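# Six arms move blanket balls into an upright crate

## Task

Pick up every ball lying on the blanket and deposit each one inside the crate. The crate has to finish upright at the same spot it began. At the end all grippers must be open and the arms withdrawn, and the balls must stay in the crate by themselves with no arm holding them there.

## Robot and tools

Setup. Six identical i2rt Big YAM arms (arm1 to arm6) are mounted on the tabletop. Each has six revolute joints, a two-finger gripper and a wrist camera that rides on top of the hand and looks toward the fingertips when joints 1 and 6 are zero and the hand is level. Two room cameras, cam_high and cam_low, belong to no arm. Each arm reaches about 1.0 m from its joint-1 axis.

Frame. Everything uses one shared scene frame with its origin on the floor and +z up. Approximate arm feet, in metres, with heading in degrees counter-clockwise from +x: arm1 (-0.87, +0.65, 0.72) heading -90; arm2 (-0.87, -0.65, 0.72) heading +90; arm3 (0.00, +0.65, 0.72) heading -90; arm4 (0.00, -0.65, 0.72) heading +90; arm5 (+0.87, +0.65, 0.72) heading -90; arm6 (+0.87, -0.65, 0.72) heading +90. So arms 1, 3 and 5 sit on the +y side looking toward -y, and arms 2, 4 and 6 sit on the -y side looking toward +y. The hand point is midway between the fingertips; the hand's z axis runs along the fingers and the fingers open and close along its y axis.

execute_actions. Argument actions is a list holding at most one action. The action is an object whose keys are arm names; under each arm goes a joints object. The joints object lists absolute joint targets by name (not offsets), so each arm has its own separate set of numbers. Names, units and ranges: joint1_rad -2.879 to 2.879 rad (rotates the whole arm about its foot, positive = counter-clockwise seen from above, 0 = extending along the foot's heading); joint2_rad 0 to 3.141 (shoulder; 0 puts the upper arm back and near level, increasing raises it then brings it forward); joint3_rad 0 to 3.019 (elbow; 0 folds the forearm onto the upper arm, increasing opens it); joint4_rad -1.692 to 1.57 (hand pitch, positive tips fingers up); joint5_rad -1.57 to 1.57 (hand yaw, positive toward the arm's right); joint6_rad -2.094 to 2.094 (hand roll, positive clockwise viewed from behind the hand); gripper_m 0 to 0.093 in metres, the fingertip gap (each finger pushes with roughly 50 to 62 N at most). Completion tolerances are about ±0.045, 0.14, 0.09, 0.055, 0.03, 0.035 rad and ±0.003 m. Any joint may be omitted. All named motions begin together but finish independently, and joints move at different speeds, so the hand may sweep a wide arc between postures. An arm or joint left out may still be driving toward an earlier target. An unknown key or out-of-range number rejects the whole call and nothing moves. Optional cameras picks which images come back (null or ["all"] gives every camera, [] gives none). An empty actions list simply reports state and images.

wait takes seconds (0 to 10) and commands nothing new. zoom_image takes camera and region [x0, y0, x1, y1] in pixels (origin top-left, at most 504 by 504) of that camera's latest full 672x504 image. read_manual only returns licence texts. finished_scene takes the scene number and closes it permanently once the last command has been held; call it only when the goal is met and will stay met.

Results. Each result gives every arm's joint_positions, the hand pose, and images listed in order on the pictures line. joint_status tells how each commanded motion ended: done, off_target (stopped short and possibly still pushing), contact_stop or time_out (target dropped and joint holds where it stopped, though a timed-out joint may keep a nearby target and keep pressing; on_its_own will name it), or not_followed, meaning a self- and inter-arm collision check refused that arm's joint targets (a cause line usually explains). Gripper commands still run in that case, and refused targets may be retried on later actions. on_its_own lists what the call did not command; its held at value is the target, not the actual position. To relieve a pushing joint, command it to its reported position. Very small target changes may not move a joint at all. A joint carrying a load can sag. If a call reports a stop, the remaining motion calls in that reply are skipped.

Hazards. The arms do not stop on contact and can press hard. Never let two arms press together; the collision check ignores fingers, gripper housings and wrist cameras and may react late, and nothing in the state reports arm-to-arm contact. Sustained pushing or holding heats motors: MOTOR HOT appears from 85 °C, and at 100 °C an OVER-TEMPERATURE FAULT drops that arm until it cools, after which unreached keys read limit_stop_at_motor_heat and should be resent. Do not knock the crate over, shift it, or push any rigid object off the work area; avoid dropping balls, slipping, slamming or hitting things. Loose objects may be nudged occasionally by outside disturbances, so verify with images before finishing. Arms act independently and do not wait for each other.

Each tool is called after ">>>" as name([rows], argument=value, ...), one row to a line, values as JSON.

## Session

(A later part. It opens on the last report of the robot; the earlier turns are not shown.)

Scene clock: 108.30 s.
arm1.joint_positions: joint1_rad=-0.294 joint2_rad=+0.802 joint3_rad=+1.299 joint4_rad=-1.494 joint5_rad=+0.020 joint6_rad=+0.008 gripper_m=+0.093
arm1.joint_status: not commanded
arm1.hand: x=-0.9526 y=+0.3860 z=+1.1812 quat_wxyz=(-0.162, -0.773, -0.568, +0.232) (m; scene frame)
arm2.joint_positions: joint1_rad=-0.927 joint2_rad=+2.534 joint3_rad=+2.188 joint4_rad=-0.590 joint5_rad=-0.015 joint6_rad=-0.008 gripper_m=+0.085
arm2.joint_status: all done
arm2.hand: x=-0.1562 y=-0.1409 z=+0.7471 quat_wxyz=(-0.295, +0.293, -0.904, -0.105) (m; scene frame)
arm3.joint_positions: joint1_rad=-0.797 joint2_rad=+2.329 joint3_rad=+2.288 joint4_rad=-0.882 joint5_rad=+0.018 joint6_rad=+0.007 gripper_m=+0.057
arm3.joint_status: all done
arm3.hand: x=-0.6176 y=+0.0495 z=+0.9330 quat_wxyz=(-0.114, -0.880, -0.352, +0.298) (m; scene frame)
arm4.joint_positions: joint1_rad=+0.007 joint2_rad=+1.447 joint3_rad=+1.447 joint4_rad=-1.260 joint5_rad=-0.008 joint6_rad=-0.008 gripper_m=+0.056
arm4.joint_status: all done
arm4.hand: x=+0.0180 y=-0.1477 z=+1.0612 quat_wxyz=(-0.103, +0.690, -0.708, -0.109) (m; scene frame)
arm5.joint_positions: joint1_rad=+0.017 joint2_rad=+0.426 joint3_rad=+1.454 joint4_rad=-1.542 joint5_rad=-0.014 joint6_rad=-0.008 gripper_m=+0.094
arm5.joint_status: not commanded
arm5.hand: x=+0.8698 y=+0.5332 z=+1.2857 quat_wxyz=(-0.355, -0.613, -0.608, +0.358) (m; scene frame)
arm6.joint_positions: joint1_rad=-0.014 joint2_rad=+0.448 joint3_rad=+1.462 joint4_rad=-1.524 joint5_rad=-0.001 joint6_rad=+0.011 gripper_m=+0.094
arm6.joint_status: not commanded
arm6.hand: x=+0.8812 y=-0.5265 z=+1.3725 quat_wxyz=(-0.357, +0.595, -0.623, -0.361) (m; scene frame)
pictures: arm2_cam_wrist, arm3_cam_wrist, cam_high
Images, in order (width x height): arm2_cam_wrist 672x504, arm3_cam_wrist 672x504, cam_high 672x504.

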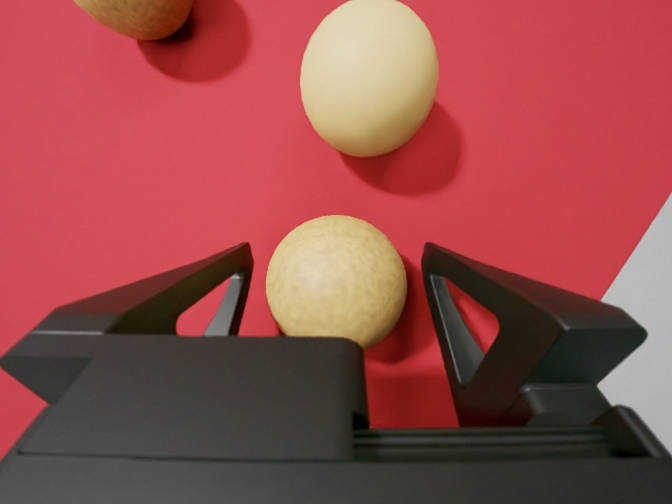

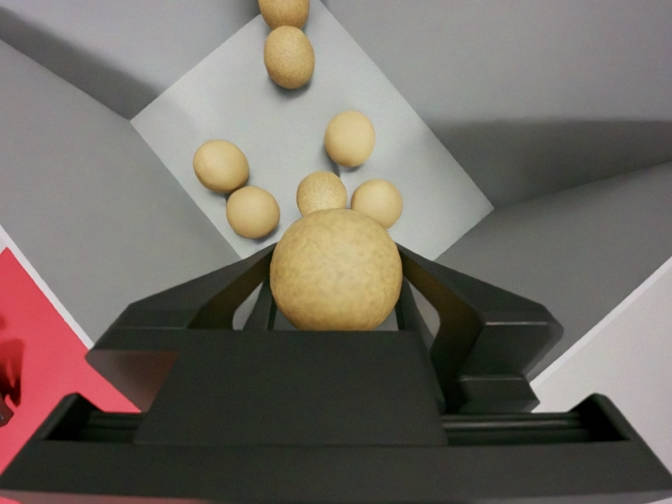

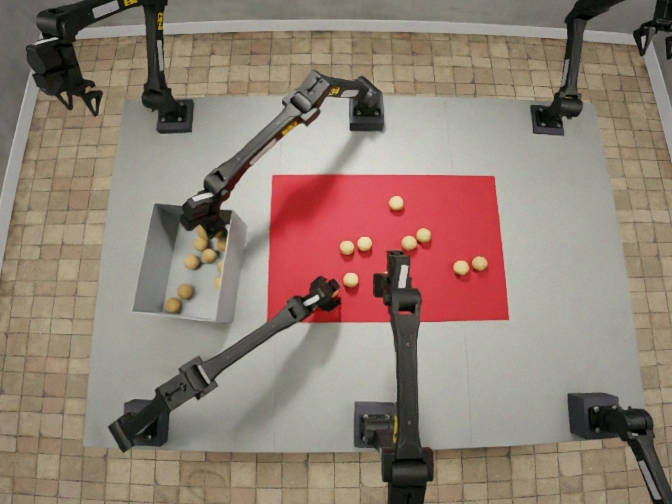

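>>> execute_actions([
  {"arm2":{"joints":{"gripper_m":0.02}},"arm3":{"joints":{"gripper_m":0.068}}},
], cameras=["arm2_cam_wrist","arm3_cam_wrist"])

>>> execute_actions([
  {"arm2":{"joints":{"joint2_rad":1.6,"joint3_rad":1.6,"joint4_rad":-1.292}},"arm3":{"joints":{"joint2_rad":2.13}}},
], cameras=["cam_high","arm2_cam_wrist"])

Scene clock: 109.20 s.
arm1.joint_positions: joint1_rad=-0.294 joint2_rad=+0.802 joint3_rad=+1.299 joint4_rad=-1.494 joint5_rad=+0.020 joint6_rad=+0.008 gripper_m=+0.093
arm1.joint_status: not commanded
arm1.hand: x=-0.9526 y=+0.3860 z=+1.1812 quat_wxyz=(-0.162, -0.773, -0.568, +0.232) (m; scene frame)
arm2.joint_positions: joint1_rad=-0.927 joint2_rad=+2.534 joint3_rad=+2.188 joint4_rad=-0.590 joint5_rad=-0.015 joint6_rad=-0.008 gripper_m=+0.056
arm2.joint_status: gripper_m off_target (ended at +0.056, target +0.020)
arm2.hand: x=-0.1562 y=-0.1409 z=+0.7471 quat_wxyz=(-0.295, +0.293, -0.904, -0.105) (m; scene frame)
arm3.joint_positions: joint1_rad=-0.797 joint2_rad=+2.329 joint3_rad=+2.288 joint4_rad=-0.882 joint5_rad=+0.018 joint6_rad=+0.007 gripper_m=+0.068
arm3.joint_status: all done
arm3.hand: x=-0.6176 y=+0.0495 z=+0.9330 quat_wxyz=(-0.114, -0.880, -0.352, +0.298) (m; scene frame)
arm4.joint_positions: joint1_rad=+0.007 joint2_rad=+1.447 joint3_rad=+1.447 joint4_rad=-1.260 joint5_rad=-0.008 joint6_rad=-0.008 gripper_m=+0.056
arm4.joint_status: not commanded
arm4.hand: x=+0.0180 y=-0.1477 z=+1.0612 quat_wxyz=(-0.103, +0.690, -0.708, -0.109) (m; scene frame)
arm5.joint_positions: joint1_rad=+0.017 joint2_rad=+0.426 joint3_rad=+1.454 joint4_rad=-1.542 joint5_rad=-0.014 joint6_rad=-0.008 gripper_m=+0.094
arm5.joint_status: not commanded
arm5.hand: x=+0.8698 y=+0.5332 z=+1.2857 quat_wxyz=(-0.355, -0.613, -0.608, +0.358) (m; scene frame)
arm6.joint_positions: joint1_rad=-0.014 joint2_rad=+0.448 joint3_rad=+1.462 joint4_rad=-1.524 joint5_rad=-0.001 joint6_rad=+0.011 gripper_m=+0.094
arm6.joint_status: not commanded
arm6.hand: x=+0.8812 y=-0.5265 z=+1.3725 quat_wxyz=(-0.357, +0.595, -0.623, -0.361) (m; scene frame)
pictures: arm2_cam_wrist, arm3_cam_wrist
Images, in order (width x height): arm2_cam_wrist 672x504, arm3_cam_wrist 672x504.

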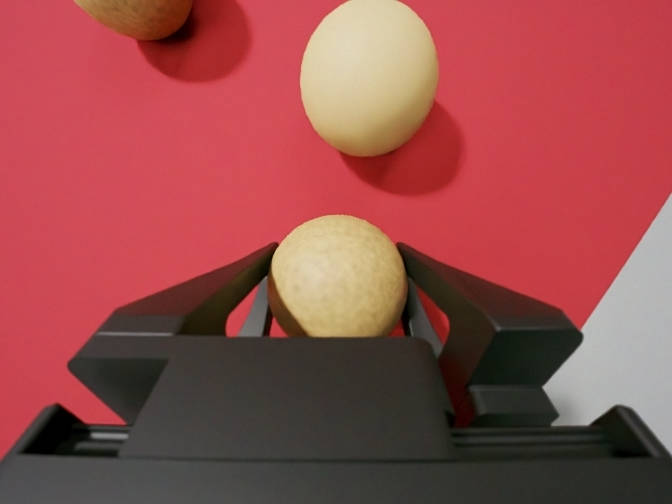

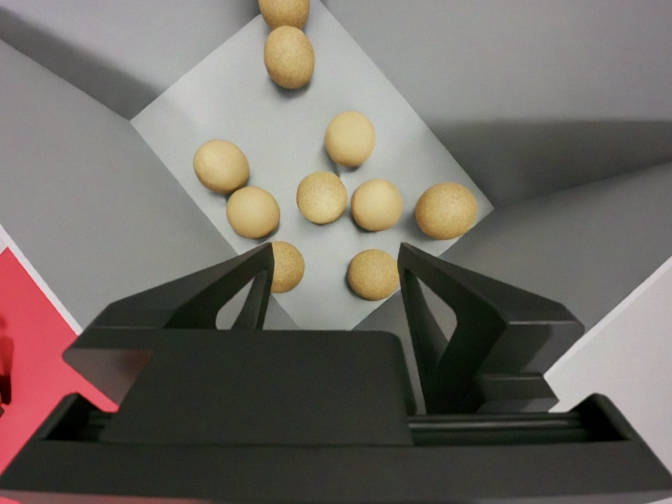

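Scene clock: 110.97 s.
arm1.joint_positions: joint1_rad=-0.294 joint2_rad=+0.802 joint3_rad=+1.299 joint4_rad=-1.494 joint5_rad=+0.020 joint6_rad=+0.008 gripper_m=+0.093
arm1.joint_status: not commanded
arm1.hand: x=-0.9526 y=+0.3860 z=+1.1812 quat_wxyz=(-0.162, -0.773, -0.568, +0.232) (m; scene frame)
arm2.joint_positions: joint1_rad=-0.927 joint2_rad=+1.598 joint3_rad=+1.596 joint4_rad=-1.283 joint5_rad=-0.015 joint6_rad=-0.008 gripper_m=+0.056
arm2.joint_status: all done
arm2.hand: x=-0.4200 y=-0.3317 z=+1.0538 quat_wxyz=(-0.132, +0.305, -0.942, -0.054) (m; scene frame)
arm3.joint_positions: joint1_rad=-0.797 joint2_rad=+2.120 joint3_rad=+2.312 joint4_rad=-0.875 joint5_rad=+0.018 joint6_rad=+0.007 gripper_m=+0.068
arm3.joint_status: all done
arm3.hand: x=-0.6040 y=+0.0627 z=+1.1217 quat_wxyz=(-0.157, -0.838, -0.335, +0.401) (m; scene frame)
arm4.joint_positions: joint1_rad=+0.007 joint2_rad=+1.447 joint3_rad=+1.447 joint4_rad=-1.260 joint5_rad=-0.008 joint6_rad=-0.008 gripper_m=+0.056
arm4.joint_status: not commanded
arm4.hand: x=+0.0180 y=-0.1477 z=+1.0612 quat_wxyz=(-0.103, +0.690, -0.708, -0.109) (m; scene frame)
arm5.joint_positions: joint1_rad=+0.017 joint2_rad=+0.426 joint3_rad=+1.454 joint4_rad=-1.542 joint5_rad=-0.014 joint6_rad=-0.008 gripper_m=+0.094
arm5.joint_status: not commanded
arm5.hand: x=+0.8698 y=+0.5332 z=+1.2857 quat_wxyz=(-0.355, -0.613, -0.608, +0.358) (m; scene frame)
arm6.joint_positions: joint1_rad=-0.014 joint2_rad=+0.448 joint3_rad=+1.462 joint4_rad=-1.524 joint5_rad=-0.001 joint6_rad=+0.011 gripper_m=+0.094
arm6.joint_status: not commanded
arm6.hand: x=+0.8812 y=-0.5265 z=+1.3725 quat_wxyz=(-0.357, +0.595, -0.623, -0.361) (m; scene frame)
pictures: arm2_cam_wrist, cam_high
Images, in order (width x height): arm2_cam_wrist 672x504, cam_high 672x504.

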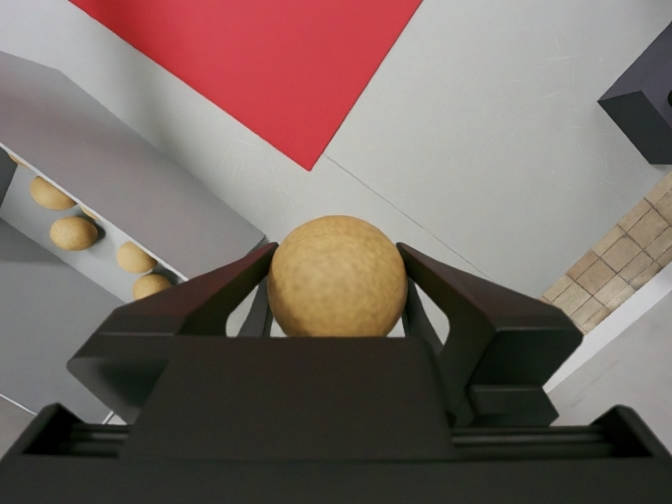

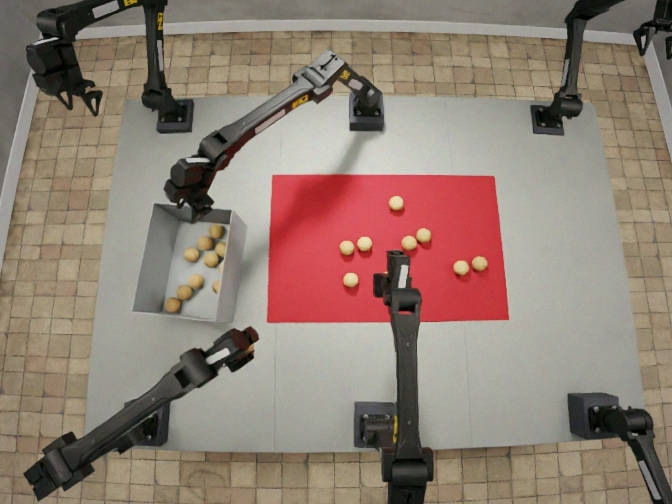

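>>> execute_actions([
  {"arm2":{"joints":{"joint1_rad":-0.30}},"arm3":{"joints":{"joint1_rad":0.261,"joint2_rad":1.627,"joint3_rad":1.17,"joint4_rad":-1.104,"gripper_m":0.093}},"arm4":{"joints":{"joint1_rad":-0.5,"joint2_rad":1.3}}},
], cameras=["cam_high","arm2_cam_wrist","arm3_cam_wrist"])

Scene clock: 113.43 s.
arm1.joint_positions: joint1_rad=-0.294 joint2_rad=+0.802 joint3_rad=+1.299 joint4_rad=-1.494 joint5_rad=+0.020 joint6_rad=+0.008 gripper_m=+0.093
arm1.joint_status: not commanded
arm1.hand: x=-0.9526 y=+0.3860 z=+1.1812 quat_wxyz=(-0.162, -0.773, -0.568, +0.232) (m; scene frame)
arm2.joint_positions: joint1_rad=-0.291 joint2_rad=+1.598 joint3_rad=+1.596 joint4_rad=-1.283 joint5_rad=-0.015 joint6_rad=-0.008 gripper_m=+0.056
arm2.joint_status: all done
arm2.hand: x=-0.6985 y=-0.1279 z=+1.0571 quat_wxyz=(-0.111, +0.584, -0.799, -0.094) (m; scene frame)
arm3.joint_positions: joint1_rad=+0.258 joint2_rad=+1.633 joint3_rad=+1.168 joint4_rad=-1.092 joint5_rad=+0.014 joint6_rad=+0.007 gripper_m=+0.093
arm3.joint_status: all done
arm3.hand: x=+0.1149 y=+0.2067 z=+0.8725 quat_wxyz=(-0.001, -0.612, -0.791, +0.011) (m; scene frame)
arm4.joint_positions: joint1_rad=-0.502 joint2_rad=+1.291 joint3_rad=+1.439 joint4_rad=-1.260 joint5_rad=-0.007 joint6_rad=-0.007 gripper_m=+0.056
arm4.joint_status: all done
arm4.hand: x=+0.2440 y=-0.2440 z=+1.1289 quat_wxyz=(-0.191, +0.483, -0.847, -0.111) (m; scene frame)
arm5.joint_positions: joint1_rad=+0.017 joint2_rad=+0.426 joint3_rad=+1.454 joint4_rad=-1.542 joint5_rad=-0.014 joint6_rad=-0.008 gripper_m=+0.094
arm5.joint_status: not commanded
arm5.hand: x=+0.8698 y=+0.5332 z=+1.2857 quat_wxyz=(-0.355, -0.613, -0.608, +0.358) (m; scene frame)
arm6.joint_positions: joint1_rad=-0.014 joint2_rad=+0.448 joint3_rad=+1.462 joint4_rad=-1.524 joint5_rad=-0.001 joint6_rad=+0.011 gripper_m=+0.094
arm6.joint_status: not commanded
arm6.hand: x=+0.8812 y=-0.5265 z=+1.3725 quat_wxyz=(-0.357, +0.595, -0.623, -0.361) (m; scene frame)
pictures: arm2_cam_wrist, arm3_cam_wrist, cam_high
Images, in order (width x height): arm2_cam_wrist 672x504, arm3_cam_wrist 672x504, cam_high 672x504.

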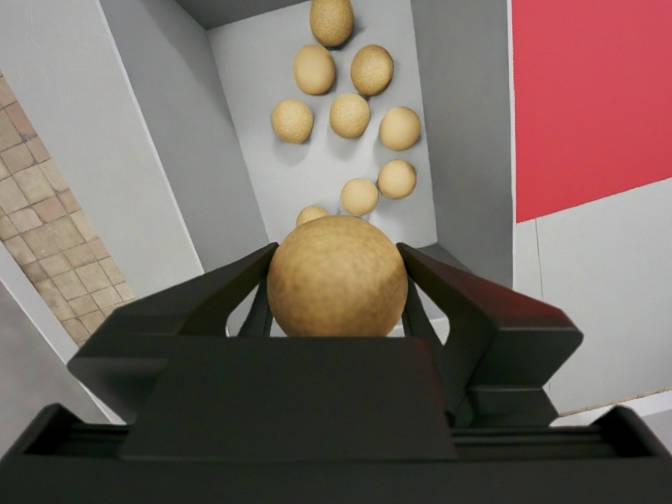

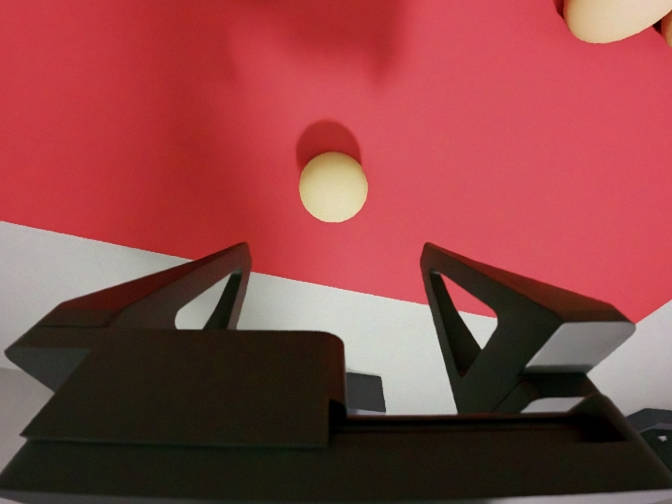

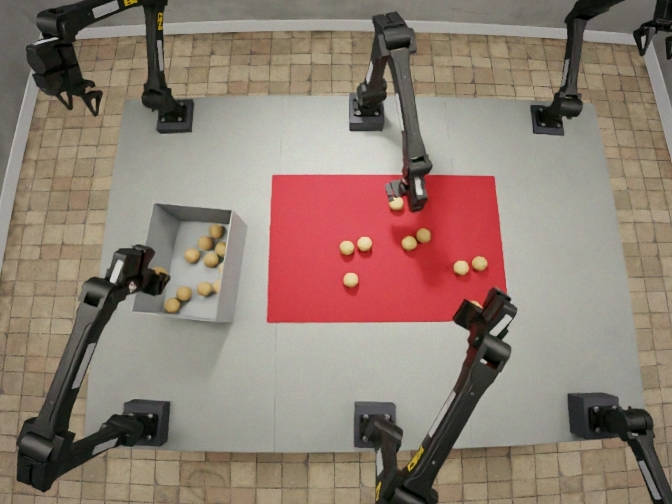

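>>> execute_actions([
  {"arm2":{"joints":{"joint1_rad":-0.25,"joint2_rad":1.84,"joint3_rad":1.44,"joint4_rad":-1.062}},"arm3":{"joints":{"joint2_rad":1.818,"joint3_rad":1.05,"joint4_rad":-0.793}}},
], cameras=["arm2_cam_wrist","arm3_cam_wrist"])

>>> execute_actions([
  {"arm2":{"joints":{"gripper_m":0.068}},"arm3":{"joints":{"gripper_m":0.02}}},
], cameras=["arm2_cam_wrist","arm3_cam_wrist"])

Scene clock: 115.63 s.
arm1.joint_positions: joint1_rad=-0.294 joint2_rad=+0.802 joint3_rad=+1.299 joint4_rad=-1.494 joint5_rad=+0.020 joint6_rad=+0.008 gripper_m=+0.093
arm1.joint_status: not commanded
arm1.hand: x=-0.9526 y=+0.3860 z=+1.1812 quat_wxyz=(-0.162, -0.773, -0.568, +0.232) (m; scene frame)
arm2.joint_positions: joint1_rad=-0.252 joint2_rad=+1.835 joint3_rad=+1.413 joint4_rad=-1.074 joint5_rad=-0.015 joint6_rad=-0.008 gripper_m=+0.056
arm2.joint_status: all done
arm2.hand: x=-0.7192 y=-0.1185 z=+0.8637 quat_wxyz=(-0.026, +0.605, -0.795, -0.034) (m; scene frame)
arm3.joint_positions: joint1_rad=+0.258 joint2_rad=+1.820 joint3_rad=+1.044 joint4_rad=-0.811 joint5_rad=+0.014 joint6_rad=+0.007 gripper_m=+0.093
arm3.joint_status: all done
arm3.hand: x=+0.1126 y=+0.2149 z=+0.7524 quat_wxyz=(+0.011, -0.612, -0.791, +0.001) (m; scene frame)
arm4.joint_positions: joint1_rad=-0.502 joint2_rad=+1.291 joint3_rad=+1.439 joint4_rad=-1.260 joint5_rad=-0.007 joint6_rad=-0.007 gripper_m=+0.056
arm4.joint_status: not commanded
arm4.hand: x=+0.2440 y=-0.2440 z=+1.1289 quat_wxyz=(-0.191, +0.483, -0.847, -0.111) (m; scene frame)
arm5.joint_positions: joint1_rad=+0.017 joint2_rad=+0.426 joint3_rad=+1.454 joint4_rad=-1.542 joint5_rad=-0.014 joint6_rad=-0.008 gripper_m=+0.094
arm5.joint_status: not commanded
arm5.hand: x=+0.8698 y=+0.5332 z=+1.2857 quat_wxyz=(-0.355, -0.613, -0.608, +0.358) (m; scene frame)
arm6.joint_positions: joint1_rad=-0.014 joint2_rad=+0.448 joint3_rad=+1.462 joint4_rad=-1.524 joint5_rad=-0.001 joint6_rad=+0.011 gripper_m=+0.094
arm6.joint_status: not commanded
arm6.hand: x=+0.8812 y=-0.5265 z=+1.3725 quat_wxyz=(-0.357, +0.595, -0.623, -0.361) (m; scene frame)
pictures: arm2_cam_wrist, arm3_cam_wrist
Images, in order (width x height): arm2_cam_wrist 672x504, arm3_cam_wrist 672x504.

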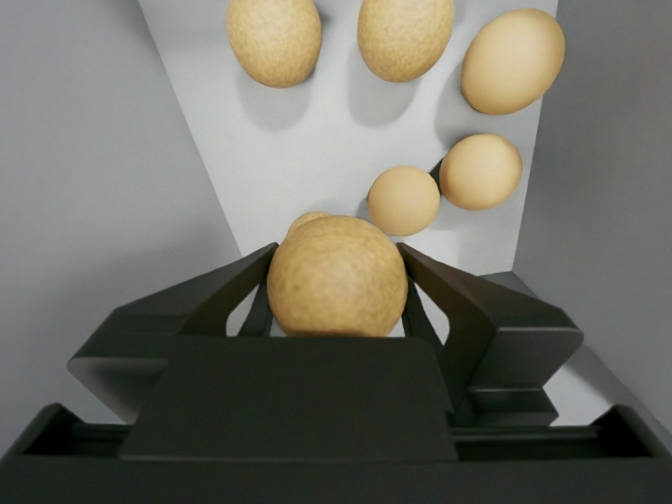

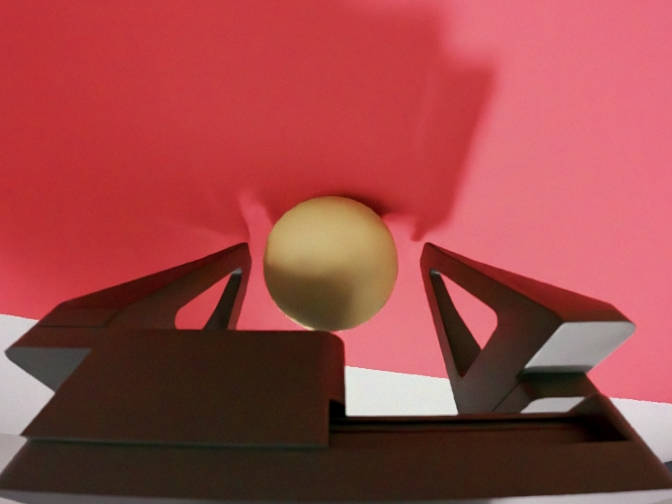

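Scene clock: 116.30 s.
arm1.joint_positions: joint1_rad=-0.294 joint2_rad=+0.802 joint3_rad=+1.299 joint4_rad=-1.494 joint5_rad=+0.020 joint6_rad=+0.008 gripper_m=+0.093
arm1.joint_status: not commanded
arm1.hand: x=-0.9526 y=+0.3860 z=+1.1812 quat_wxyz=(-0.162, -0.773, -0.568, +0.232) (m; scene frame)
arm2.joint_positions: joint1_rad=-0.252 joint2_rad=+1.835 joint3_rad=+1.413 joint4_rad=-1.074 joint5_rad=-0.015 joint6_rad=-0.008 gripper_m=+0.068
arm2.joint_status: all done
arm2.hand: x=-0.7192 y=-0.1185 z=+0.8637 quat_wxyz=(-0.026, +0.605, -0.795, -0.034) (m; scene frame)
arm3.joint_positions: joint1_rad=+0.258 joint2_rad=+1.820 joint3_rad=+1.044 joint4_rad=-0.811 joint5_rad=+0.014 joint6_rad=+0.007 gripper_m=+0.058
arm3.joint_status: gripper_m off_target (ended at +0.058, target +0.020)
arm3.hand: x=+0.1126 y=+0.2149 z=+0.7524 quat_wxyz=(+0.011, -0.612, -0.791, +0.001) (m; scene frame)
arm4.joint_positions: joint1_rad=-0.502 joint2_rad=+1.291 joint3_rad=+1.439 joint4_rad=-1.260 joint5_rad=-0.007 joint6_rad=-0.007 gripper_m=+0.056
arm4.joint_status: not commanded
arm4.hand: x=+0.2440 y=-0.2440 z=+1.1289 quat_wxyz=(-0.191, +0.483, -0.847, -0.111) (m; scene frame)
arm5.joint_positions: joint1_rad=+0.017 joint2_rad=+0.426 joint3_rad=+1.454 joint4_rad=-1.542 joint5_rad=-0.014 joint6_rad=-0.008 gripper_m=+0.094
arm5.joint_status: not commanded
arm5.hand: x=+0.8698 y=+0.5332 z=+1.2857 quat_wxyz=(-0.355, -0.613, -0.608, +0.358) (m; scene frame)
arm6.joint_positions: joint1_rad=-0.014 joint2_rad=+0.448 joint3_rad=+1.462 joint4_rad=-1.524 joint5_rad=-0.001 joint6_rad=+0.011 gripper_m=+0.094
arm6.joint_status: not commanded
arm6.hand: x=+0.8812 y=-0.5265 z=+1.3725 quat_wxyz=(-0.357, +0.595, -0.623, -0.361) (m; scene frame)
pictures: arm2_cam_wrist, arm3_cam_wrist
Images, in order (width x height): arm2_cam_wrist 672x504, arm3_cam_wrist 672x504.

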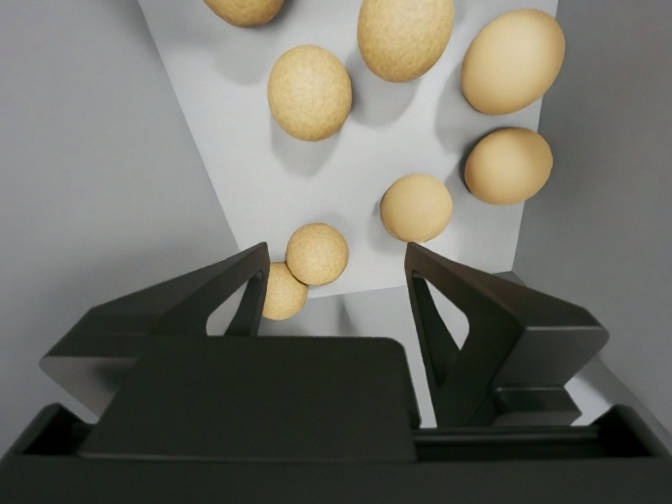

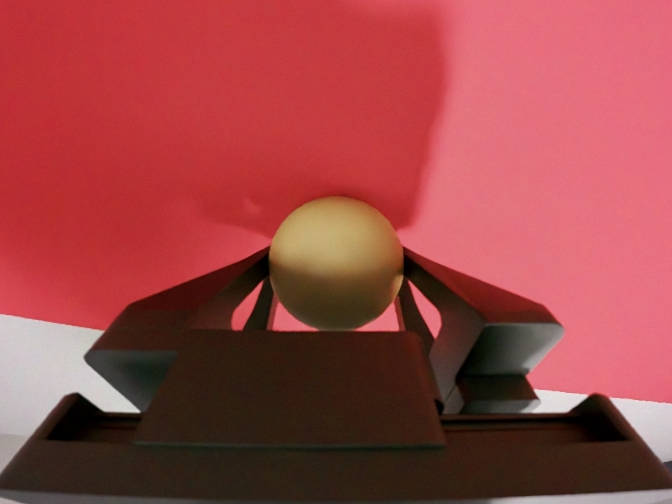

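>>> execute_actions([
  {"arm2":{"joints":{"joint2_rad":1.5,"joint3_rad":1.5,"joint4_rad":-1.292}},"arm3":{"joints":{"joint2_rad":1.469,"joint3_rad":1.442,"joint4_rad":-1.273}},"arm4":{"joints":{"joint1_rad":0.0,"joint2_rad":1.447}}},
], cameras=[])

>>> execute_actions([
  {"arm2":{"joints":{"joint1_rad":0.3,"joint2_rad":0.8,"joint3_rad":1.3,"joint4_rad":-1.5,"gripper_m":0.093}},"arm3":{"joints":{"joint1_rad":-0.6}},"arm4":{"joints":{"joint1_rad":0.65}}},
], cameras=["cam_high"])

>>> execute_actions([
  {"arm3":{"joints":{"joint1_rad":-0.793,"joint2_rad":1.89,"joint3_rad":1.98,"joint4_rad":-1.144}},"arm4":{"joints":{"joint1_rad":0.93,"joint2_rad":1.89,"joint3_rad":1.97,"joint4_rad":-1.144}}},
], cameras=["cam_high"])

Scene clock: 118.73 s.
arm1.joint_positions: joint1_rad=-0.294 joint2_rad=+0.802 joint3_rad=+1.299 joint4_rad=-1.494 joint5_rad=+0.020 joint6_rad=+0.008 gripper_m=+0.093
arm1.joint_status: not commanded
arm1.hand: x=-0.9526 y=+0.3860 z=+1.1812 quat_wxyz=(-0.162, -0.773, -0.568, +0.232) (m; scene frame)
arm2.joint_positions: joint1_rad=-0.252 joint2_rad=+1.500 joint3_rad=+1.485 joint4_rad=-1.282 joint5_rad=-0.015 joint6_rad=-0.008 gripper_m=+0.068
arm2.joint_status: all done
arm2.hand: x=-0.7296 y=-0.1603 z=+1.0576 quat_wxyz=(-0.105, +0.600, -0.788, -0.093) (m; scene frame)
arm3.joint_positions: joint1_rad=+0.258 joint2_rad=+1.474 joint3_rad=+1.437 joint4_rad=-1.255 joint5_rad=+0.014 joint6_rad=+0.007 gripper_m=+0.058
arm3.joint_status: all done
arm3.hand: x=+0.1265 y=+0.1642 z=+1.0485 quat_wxyz=(-0.106, -0.607, -0.782, +0.091) (m; scene frame)
arm4.joint_positions: joint1_rad=+0.012 joint2_rad=+1.459 joint3_rad=+1.439 joint4_rad=-1.260 joint5_rad=-0.008 joint6_rad=-0.007 gripper_m=+0.056
arm4.joint_status: all done
arm4.hand: x=+0.0155 y=-0.1478 z=+1.0516 quat_wxyz=(-0.095, +0.692, -0.708, -0.102) (m; scene frame)
arm5.joint_positions: joint1_rad=+0.017 joint2_rad=+0.426 joint3_rad=+1.454 joint4_rad=-1.542 joint5_rad=-0.014 joint6_rad=-0.008 gripper_m=+0.094
arm5.joint_status: not commanded
arm5.hand: x=+0.8698 y=+0.5332 z=+1.2857 quat_wxyz=(-0.355, -0.613, -0.608, +0.358) (m; scene frame)
arm6.joint_positions: joint1_rad=-0.014 joint2_rad=+0.448 joint3_rad=+1.462 joint4_rad=-1.524 joint5_rad=-0.001 joint6_rad=+0.011 gripper_m=+0.094
arm6.joint_status: not commanded
arm6.hand: x=+0.8812 y=-0.5265 z=+1.3725 quat_wxyz=(-0.357, +0.595, -0.623, -0.361) (m; scene frame)
pictures: none
No camera images: the call's "cameras" was empty. Leave "cameras" out to get every camera's image.

Scene clock: 120.27 s.
arm1.joint_positions: joint1_rad=-0.294 joint2_rad=+0.802 joint3_rad=+1.299 joint4_rad=-1.494 joint5_rad=+0.020 joint6_rad=+0.008 gripper_m=+0.093
arm1.joint_status: not commanded
arm1.hand: x=-0.9526 y=+0.3860 z=+1.1812 quat_wxyz=(-0.162, -0.773, -0.568, +0.232) (m; scene frame)
arm2.joint_positions: joint1_rad=+0.292 joint2_rad=+0.802 joint3_rad=+1.289 joint4_rad=-1.492 joint5_rad=-0.015 joint6_rad=-0.008 gripper_m=+0.093
arm2.joint_status: all done
arm2.hand: x=-0.9421 y=-0.3873 z=+1.2070 quat_wxyz=(-0.166, +0.765, -0.578, -0.230) (m; scene frame)
arm3.joint_positions: joint1_rad=-0.601 joint2_rad=+1.474 joint3_rad=+1.437 joint4_rad=-1.255 joint5_rad=+0.018 joint6_rad=+0.007 gripper_m=+0.058
arm3.joint_status: all done
arm3.hand: x=-0.2860 y=+0.2377 z=+1.0489 quat_wxyz=(-0.058, -0.878, -0.458, +0.128) (m; scene frame)
arm4.joint_positions: joint1_rad=+0.656 joint2_rad=+1.459 joint3_rad=+1.439 joint4_rad=-1.260 joint5_rad=-0.008 joint6_rad=-0.007 gripper_m=+0.056
arm4.joint_status: all done
arm4.hand: x=-0.2872 y=-0.2396 z=+1.0545 quat_wxyz=(-0.057, +0.880, -0.452, -0.131) (m; scene frame)
arm5.joint_positions: joint1_rad=+0.017 joint2_rad=+0.426 joint3_rad=+1.454 joint4_rad=-1.542 joint5_rad=-0.014 joint6_rad=-0.008 gripper_m=+0.094
arm5.joint_status: not commanded
arm5.hand: x=+0.8698 y=+0.5332 z=+1.2857 quat_wxyz=(-0.355, -0.613, -0.608, +0.358) (m; scene frame)
arm6.joint_positions: joint1_rad=-0.014 joint2_rad=+0.448 joint3_rad=+1.462 joint4_rad=-1.524 joint5_rad=-0.001 joint6_rad=+0.011 gripper_m=+0.094
arm6.joint_status: not commanded
arm6.hand: x=+0.8812 y=-0.5265 z=+1.3725 quat_wxyz=(-0.357, +0.595, -0.623, -0.361) (m; scene frame)
pictures: cam_high
Images, in order (width x height): cam_high 672x504.

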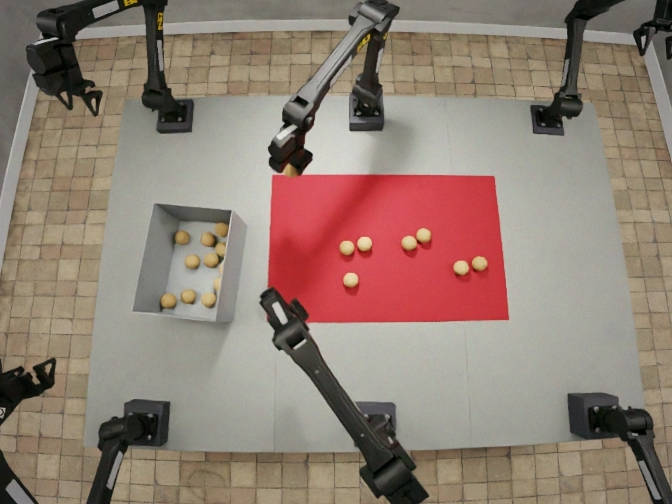

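Scene clock: 121.67 s.
arm1.joint_positions: joint1_rad=-0.294 joint2_rad=+0.802 joint3_rad=+1.299 joint4_rad=-1.494 joint5_rad=+0.020 joint6_rad=+0.008 gripper_m=+0.093
arm1.joint_status: not commanded
arm1.hand: x=-0.9526 y=+0.3860 z=+1.1812 quat_wxyz=(-0.162, -0.773, -0.568, +0.232) (m; scene frame)
arm2.joint_positions: joint1_rad=+0.292 joint2_rad=+0.802 joint3_rad=+1.289 joint4_rad=-1.492 joint5_rad=-0.015 joint6_rad=-0.008 gripper_m=+0.093
arm2.joint_status: not commanded
arm2.hand: x=-0.9421 y=-0.3873 z=+1.2070 quat_wxyz=(-0.166, +0.765, -0.578, -0.230) (m; scene frame)
arm3.joint_positions: joint1_rad=-0.802 joint2_rad=+1.890 joint3_rad=+1.930 joint4_rad=-1.161 joint5_rad=+0.017 joint6_rad=+0.007 gripper_m=+0.058
arm3.joint_status: all done
arm3.hand: x=-0.4999 y=+0.1695 z=+1.0482 quat_wxyz=(-0.077, -0.905, -0.361, +0.210) (m; scene frame)
arm4.joint_positions: joint1_rad=+0.937 joint2_rad=+1.887 joint3_rad=+1.917 joint4_rad=-1.158 joint5_rad=-0.008 joint6_rad=-0.007 gripper_m=+0.056
arm4.joint_status: all done
arm4.hand: x=-0.5386 y=-0.2159 z=+1.0436 quat_wxyz=(-0.064, +0.922, -0.320, -0.210) (m; scene frame)
arm5.joint_positions: joint1_rad=+0.017 joint2_rad=+0.426 joint3_rad=+1.454 joint4_rad=-1.542 joint5_rad=-0.014 joint6_rad=-0.008 gripper_m=+0.094
arm5.joint_status: not commanded
arm5.hand: x=+0.8698 y=+0.5332 z=+1.2857 quat_wxyz=(-0.355, -0.613, -0.608, +0.358) (m; scene frame)
arm6.joint_positions: joint1_rad=-0.014 joint2_rad=+0.448 joint3_rad=+1.462 joint4_rad=-1.524 joint5_rad=-0.001 joint6_rad=+0.011 gripper_m=+0.094
arm6.joint_status: not commanded
arm6.hand: x=+0.8812 y=-0.5265 z=+1.3725 quat_wxyz=(-0.357, +0.595, -0.623, -0.361) (m; scene frame)
pictures: cam_high
Images, in order (width x height): cam_high 672x504.

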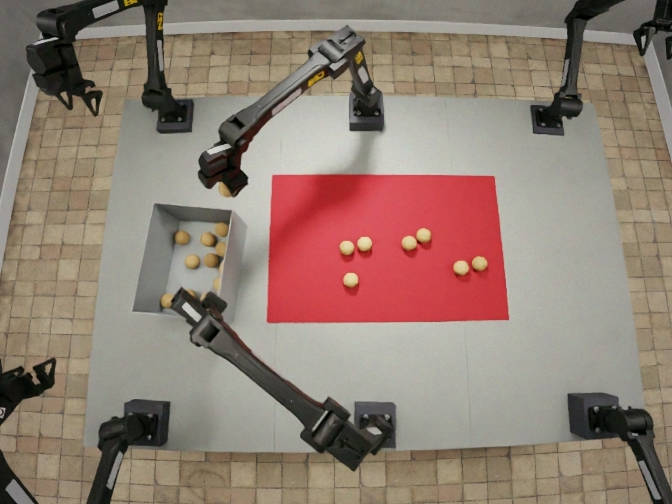

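>>> execute_actions(actions=[])

Scene clock: 123.47 s.
arm1.joint_positions: joint1_rad=-0.294 joint2_rad=+0.802 joint3_rad=+1.299 joint4_rad=-1.494 joint5_rad=+0.020 joint6_rad=+0.008 gripper_m=+0.093
arm1.joint_status: not commanded
arm1.hand: x=-0.9526 y=+0.3860 z=+1.1812 quat_wxyz=(-0.162, -0.773, -0.568, +0.232) (m; scene frame)
arm2.joint_positions: joint1_rad=+0.292 joint2_rad=+0.802 joint3_rad=+1.289 joint4_rad=-1.492 joint5_rad=-0.015 joint6_rad=-0.008 gripper_m=+0.093
arm2.joint_status: not commanded
arm2.hand: x=-0.9421 y=-0.3873 z=+1.2070 quat_wxyz=(-0.166, +0.765, -0.578, -0.230) (m; scene frame)
arm3.joint_positions: joint1_rad=-0.802 joint2_rad=+1.890 joint3_rad=+1.930 joint4_rad=-1.161 joint5_rad=+0.017 joint6_rad=+0.007 gripper_m=+0.058
arm3.joint_status: all done
arm3.hand: x=-0.4999 y=+0.1695 z=+1.0482 quat_wxyz=(-0.077, -0.905, -0.361, +0.210) (m; scene frame)
arm4.joint_positions: joint1_rad=+0.937 joint2_rad=+1.887 joint3_rad=+1.917 joint4_rad=-1.158 joint5_rad=-0.008 joint6_rad=-0.007 gripper_m=+0.056
arm4.joint_status: all done
arm4.hand: x=-0.5386 y=-0.2159 z=+1.0436 quat_wxyz=(-0.064, +0.922, -0.320, -0.210) (m; scene frame)
arm5.joint_positions: joint1_rad=+0.017 joint2_rad=+0.426 joint3_rad=+1.454 joint4_rad=-1.542 joint5_rad=-0.014 joint6_rad=-0.008 gripper_m=+0.094
arm5.joint_status: not commanded
arm5.hand: x=+0.8698 y=+0.5332 z=+1.2857 quat_wxyz=(-0.355, -0.613, -0.608, +0.358) (m; scene frame)
arm6.joint_positions: joint1_rad=-0.014 joint2_rad=+0.448 joint3_rad=+1.462 joint4_rad=-1.524 joint5_rad=-0.001 joint6_rad=+0.011 gripper_m=+0.094
arm6.joint_status: not commanded
arm6.hand: x=+0.8812 y=-0.5265 z=+1.3725 quat_wxyz=(-0.357, +0.595, -0.623, -0.361) (m; scene frame)
pictures: arm1_cam_wrist, arm2_cam_wrist, arm3_cam_wrist, arm4_cam_wrist, arm5_cam_wrist, arm6_cam_wrist, cam_high, cam_low
Images, in order (width x height): arm1_cam_wrist 672x504, arm2_cam_wrist 672x504, arm3_cam_wrist 672x504, arm4_cam_wrist 672x504, arm5_cam_wrist 672x504, arm6_cam_wrist 672x504, cam_high 672x504, cam_low 672x504.

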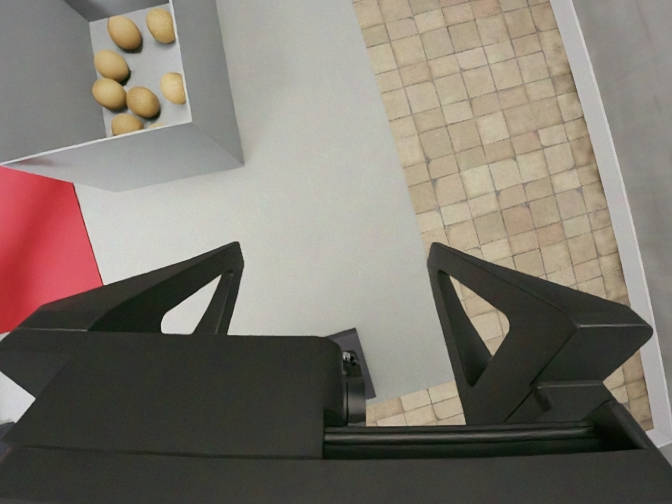

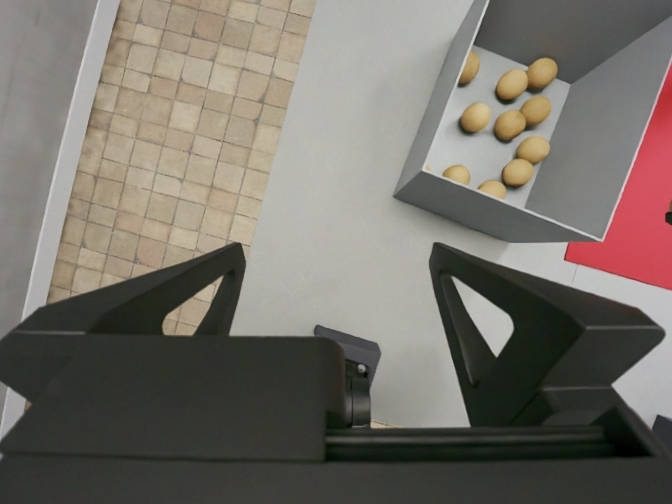

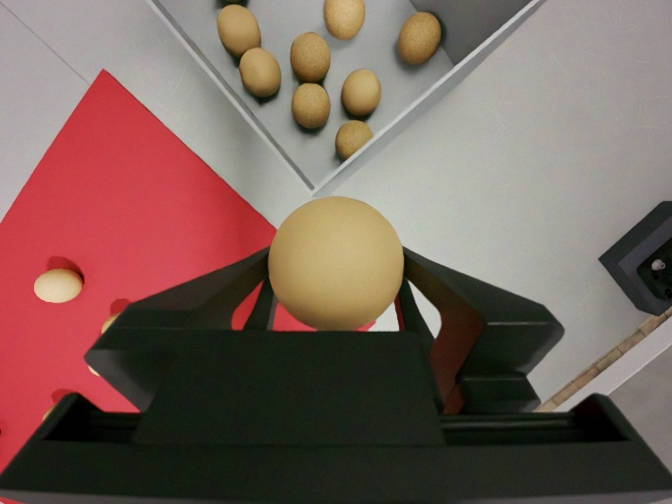

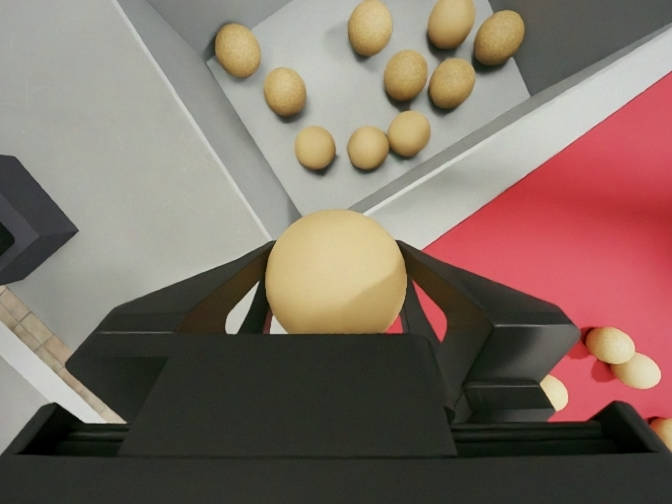

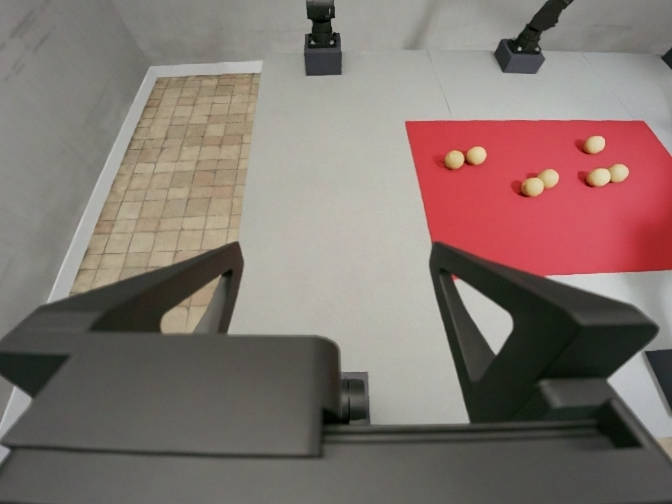

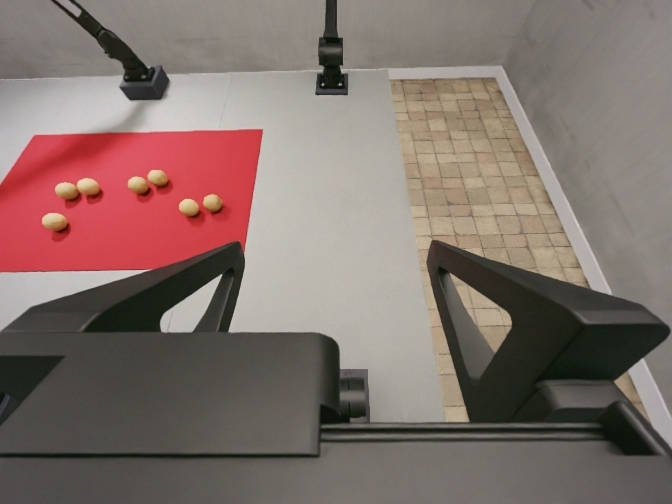

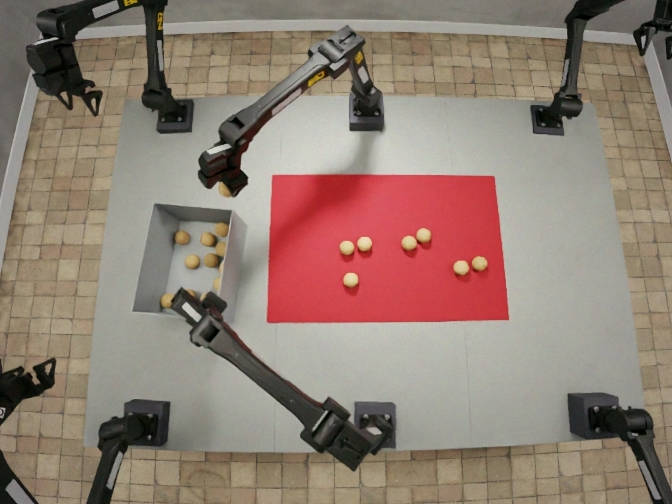

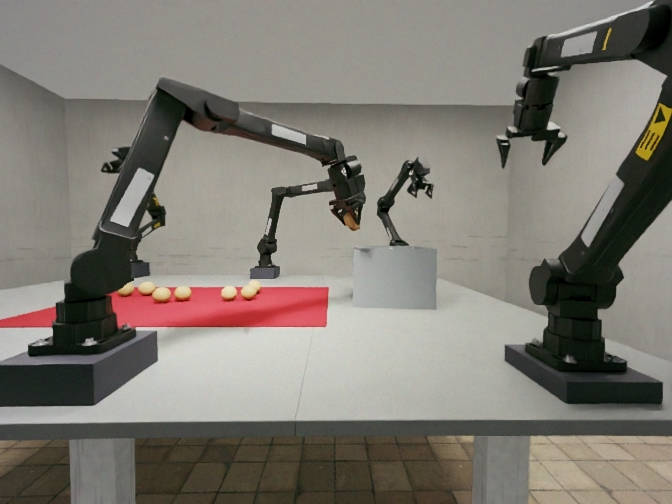

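>>> execute_actions([
  {"arm3":{"joints":{"joint1_rad":-0.83,"joint2_rad":2.229,"joint3_rad":2.33,"joint4_rad":-0.859}},"arm4":{"joints":{"joint2_rad":2.23,"joint3_rad":2.19,"joint4_rad":-0.862}}},
], cameras=["cam_high"])

>>> execute_actions([
  {"arm3":{"joints":{"joint2_rad":2.33}},"arm4":{"joints":{"gripper_m":0.068}}},
], cameras=[])

>>> execute_actions([
  {"arm3":{"joints":{"gripper_m":0.068}},"arm4":{"joints":{"joint2_rad":2.05}}},
], cameras=[])

>>> execute_actions([
  {"arm3":{"joints":{"joint2_rad":2.13}},"arm4":{"joints":{"joint2_rad":1.469,"joint3_rad":1.442,"joint4_rad":-1.273}}},
], cameras=["cam_high"])

Scene clock: 125.80 s.
arm1.joint_positions: joint1_rad=-0.294 joint2_rad=+0.802 joint3_rad=+1.299 joint4_rad=-1.494 joint5_rad=+0.020 joint6_rad=+0.008 gripper_m=+0.093
arm1.joint_status: not commanded
arm1.hand: x=-0.9526 y=+0.3860 z=+1.1812 quat_wxyz=(-0.162, -0.773, -0.568, +0.232) (m; scene frame)
arm2.joint_positions: joint1_rad=+0.292 joint2_rad=+0.802 joint3_rad=+1.289 joint4_rad=-1.492 joint5_rad=-0.015 joint6_rad=-0.008 gripper_m=+0.093
arm2.joint_status: not commanded
arm2.hand: x=-0.9421 y=-0.3873 z=+1.2070 quat_wxyz=(-0.166, +0.765, -0.578, -0.230) (m; scene frame)
arm3.joint_positions: joint1_rad=-0.823 joint2_rad=+2.236 joint3_rad=+2.275 joint4_rad=-0.886 joint5_rad=+0.017 joint6_rad=+0.007 gripper_m=+0.058
arm3.joint_status: all done
arm3.hand: x=-0.6271 y=+0.0715 z=+1.0032 quat_wxyz=(-0.123, -0.872, -0.336, +0.333) (m; scene frame)
arm4.joint_positions: joint1_rad=+0.937 joint2_rad=+2.240 joint3_rad=+2.155 joint4_rad=-0.885 joint5_rad=-0.008 joint6_rad=-0.007 gripper_m=+0.056
arm4.joint_status: all done
arm4.hand: x=-0.6473 y=-0.1305 z=+0.9345 quat_wxyz=(-0.089, +0.902, -0.314, -0.282) (m; scene frame)
arm5.joint_positions: joint1_rad=+0.017 joint2_rad=+0.426 joint3_rad=+1.454 joint4_rad=-1.542 joint5_rad=-0.014 joint6_rad=-0.008 gripper_m=+0.094
arm5.joint_status: not commanded
arm5.hand: x=+0.8698 y=+0.5332 z=+1.2857 quat_wxyz=(-0.355, -0.613, -0.608, +0.358) (m; scene frame)
arm6.joint_positions: joint1_rad=-0.014 joint2_rad=+0.448 joint3_rad=+1.462 joint4_rad=-1.524 joint5_rad=-0.001 joint6_rad=+0.011 gripper_m=+0.094
arm6.joint_status: not commanded
arm6.hand: x=+0.8812 y=-0.5265 z=+1.3725 quat_wxyz=(-0.357, +0.595, -0.623, -0.361) (m; scene frame)
pictures: cam_high
Images, in order (width x height): cam_high 672x504.

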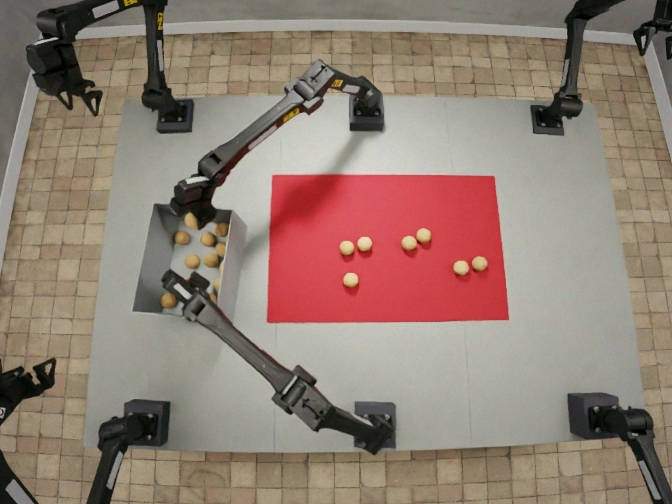

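Scene clock: 126.80 s.
arm1.joint_positions: joint1_rad=-0.294 joint2_rad=+0.802 joint3_rad=+1.299 joint4_rad=-1.494 joint5_rad=+0.020 joint6_rad=+0.008 gripper_m=+0.093
arm1.joint_status: not commanded
arm1.hand: x=-0.9526 y=+0.3860 z=+1.1812 quat_wxyz=(-0.162, -0.773, -0.568, +0.232) (m; scene frame)
arm2.joint_positions: joint1_rad=+0.292 joint2_rad=+0.802 joint3_rad=+1.289 joint4_rad=-1.492 joint5_rad=-0.015 joint6_rad=-0.008 gripper_m=+0.093
arm2.joint_status: not commanded
arm2.hand: x=-0.9421 y=-0.3873 z=+1.2070 quat_wxyz=(-0.166, +0.765, -0.578, -0.230) (m; scene frame)
arm3.joint_positions: joint1_rad=-0.824 joint2_rad=+2.324 joint3_rad=+2.289 joint4_rad=-0.878 joint5_rad=+0.017 joint6_rad=+0.004 gripper_m=+0.058
arm3.joint_status: all done
arm3.hand: x=-0.6339 y=+0.0655 z=+0.9382 quat_wxyz=(-0.111, -0.882, -0.342, +0.304) (m; scene frame)
arm4.joint_positions: joint1_rad=+0.937 joint2_rad=+2.240 joint3_rad=+2.155 joint4_rad=-0.885 joint5_rad=-0.008 joint6_rad=-0.007 gripper_m=+0.068
arm4.joint_status: all done
arm4.hand: x=-0.6473 y=-0.1305 z=+0.9345 quat_wxyz=(-0.089, +0.902, -0.314, -0.282) (m; scene frame)
arm5.joint_positions: joint1_rad=+0.017 joint2_rad=+0.426 joint3_rad=+1.454 joint4_rad=-1.542 joint5_rad=-0.014 joint6_rad=-0.008 gripper_m=+0.094
arm5.joint_status: not commanded
arm5.hand: x=+0.8698 y=+0.5332 z=+1.2857 quat_wxyz=(-0.355, -0.613, -0.608, +0.358) (m; scene frame)
arm6.joint_positions: joint1_rad=-0.014 joint2_rad=+0.448 joint3_rad=+1.462 joint4_rad=-1.524 joint5_rad=-0.001 joint6_rad=+0.011 gripper_m=+0.094
arm6.joint_status: not commanded
arm6.hand: x=+0.8812 y=-0.5265 z=+1.3725 quat_wxyz=(-0.357, +0.595, -0.623, -0.361) (m; scene frame)
pictures: none
No camera images: the call's "cameras" was empty. Leave "cameras" out to get every camera's image.

Scene clock: 127.93 s.
arm1.joint_positions: joint1_rad=-0.294 joint2_rad=+0.802 joint3_rad=+1.299 joint4_rad=-1.494 joint5_rad=+0.020 joint6_rad=+0.008 gripper_m=+0.093
arm1.joint_status: not commanded
arm1.hand: x=-0.9526 y=+0.3860 z=+1.1812 quat_wxyz=(-0.162, -0.773, -0.568, +0.232) (m; scene frame)
arm2.joint_positions: joint1_rad=+0.292 joint2_rad=+0.802 joint3_rad=+1.289 joint4_rad=-1.492 joint5_rad=-0.015 joint6_rad=-0.008 gripper_m=+0.093
arm2.joint_status: not commanded
arm2.hand: x=-0.9421 y=-0.3873 z=+1.2070 quat_wxyz=(-0.166, +0.765, -0.578, -0.230) (m; scene frame)
arm3.joint_positions: joint1_rad=-0.824 joint2_rad=+2.323 joint3_rad=+2.289 joint4_rad=-0.878 joint5_rad=+0.016 joint6_rad=+0.004 gripper_m=+0.068
arm3.joint_status: all done
arm3.hand: x=-0.6338 y=+0.0654 z=+0.9388 quat_wxyz=(-0.112, -0.882, -0.342, +0.304) (m; scene frame)
arm4.joint_positions: joint1_rad=+0.937 joint2_rad=+2.017 joint3_rad=+2.165 joint4_rad=-0.879 joint5_rad=-0.008 joint6_rad=-0.007 gripper_m=+0.068
arm4.joint_status: all done
arm4.hand: x=-0.6287 y=-0.1425 z=+1.1193 quat_wxyz=(-0.127, +0.863, -0.300, -0.387) (m; scene frame)
arm5.joint_positions: joint1_rad=+0.017 joint2_rad=+0.426 joint3_rad=+1.454 joint4_rad=-1.542 joint5_rad=-0.014 joint6_rad=-0.008 gripper_m=+0.094
arm5.joint_status: not commanded
arm5.hand: x=+0.8698 y=+0.5332 z=+1.2857 quat_wxyz=(-0.355, -0.613, -0.608, +0.358) (m; scene frame)
arm6.joint_positions: joint1_rad=-0.014 joint2_rad=+0.448 joint3_rad=+1.462 joint4_rad=-1.524 joint5_rad=-0.001 joint6_rad=+0.011 gripper_m=+0.094
arm6.joint_status: not commanded
arm6.hand: x=+0.8812 y=-0.5265 z=+1.3725 quat_wxyz=(-0.357, +0.595, -0.623, -0.361) (m; scene frame)
pictures: none
No camera images: the call's "cameras" was empty. Leave "cameras" out to get every camera's image.

Scene clock: 129.47 s.
arm1.joint_positions: joint1_rad=-0.294 joint2_rad=+0.802 joint3_rad=+1.299 joint4_rad=-1.494 joint5_rad=+0.020 joint6_rad=+0.008 gripper_m=+0.093
arm1.joint_status: not commanded
arm1.hand: x=-0.9526 y=+0.3860 z=+1.1812 quat_wxyz=(-0.162, -0.773, -0.568, +0.232) (m; scene frame)
arm2.joint_positions: joint1_rad=+0.292 joint2_rad=+0.802 joint3_rad=+1.289 joint4_rad=-1.492 joint5_rad=-0.015 joint6_rad=-0.008 gripper_m=+0.093
arm2.joint_status: not commanded
arm2.hand: x=-0.9421 y=-0.3873 z=+1.2070 quat_wxyz=(-0.166, +0.765, -0.578, -0.230) (m; scene frame)
arm3.joint_positions: joint1_rad=-0.824 joint2_rad=+2.119 joint3_rad=+2.311 joint4_rad=-0.878 joint5_rad=+0.016 joint6_rad=+0.004 gripper_m=+0.068
arm3.joint_status: all done
arm3.hand: x=-0.6188 y=+0.0793 z=+1.1216 quat_wxyz=(-0.151, -0.843, -0.326, +0.402) (m; scene frame)
arm4.joint_positions: joint1_rad=+0.937 joint2_rad=+1.453 joint3_rad=+1.443 joint4_rad=-1.258 joint5_rad=-0.008 joint6_rad=-0.007 gripper_m=+0.068
arm4.joint_status: all done
arm4.hand: x=-0.3892 y=-0.3352 z=+1.0608 quat_wxyz=(-0.041, +0.934, -0.325, -0.145) (m; scene frame)
arm5.joint_positions: joint1_rad=+0.017 joint2_rad=+0.426 joint3_rad=+1.454 joint4_rad=-1.542 joint5_rad=-0.014 joint6_rad=-0.008 gripper_m=+0.094
arm5.joint_status: not commanded
arm5.hand: x=+0.8698 y=+0.5332 z=+1.2857 quat_wxyz=(-0.355, -0.613, -0.608, +0.358) (m; scene frame)
arm6.joint_positions: joint1_rad=-0.014 joint2_rad=+0.448 joint3_rad=+1.462 joint4_rad=-1.524 joint5_rad=-0.001 joint6_rad=+0.011 gripper_m=+0.094
arm6.joint_status: not commanded
arm6.hand: x=+0.8812 y=-0.5265 z=+1.3725 quat_wxyz=(-0.357, +0.595, -0.623, -0.361) (m; scene frame)
pictures: cam_high
Images, in order (width x height): cam_high 672x504.

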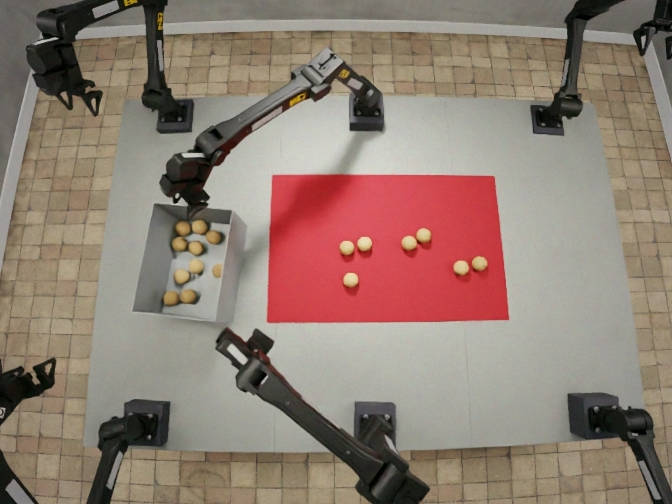

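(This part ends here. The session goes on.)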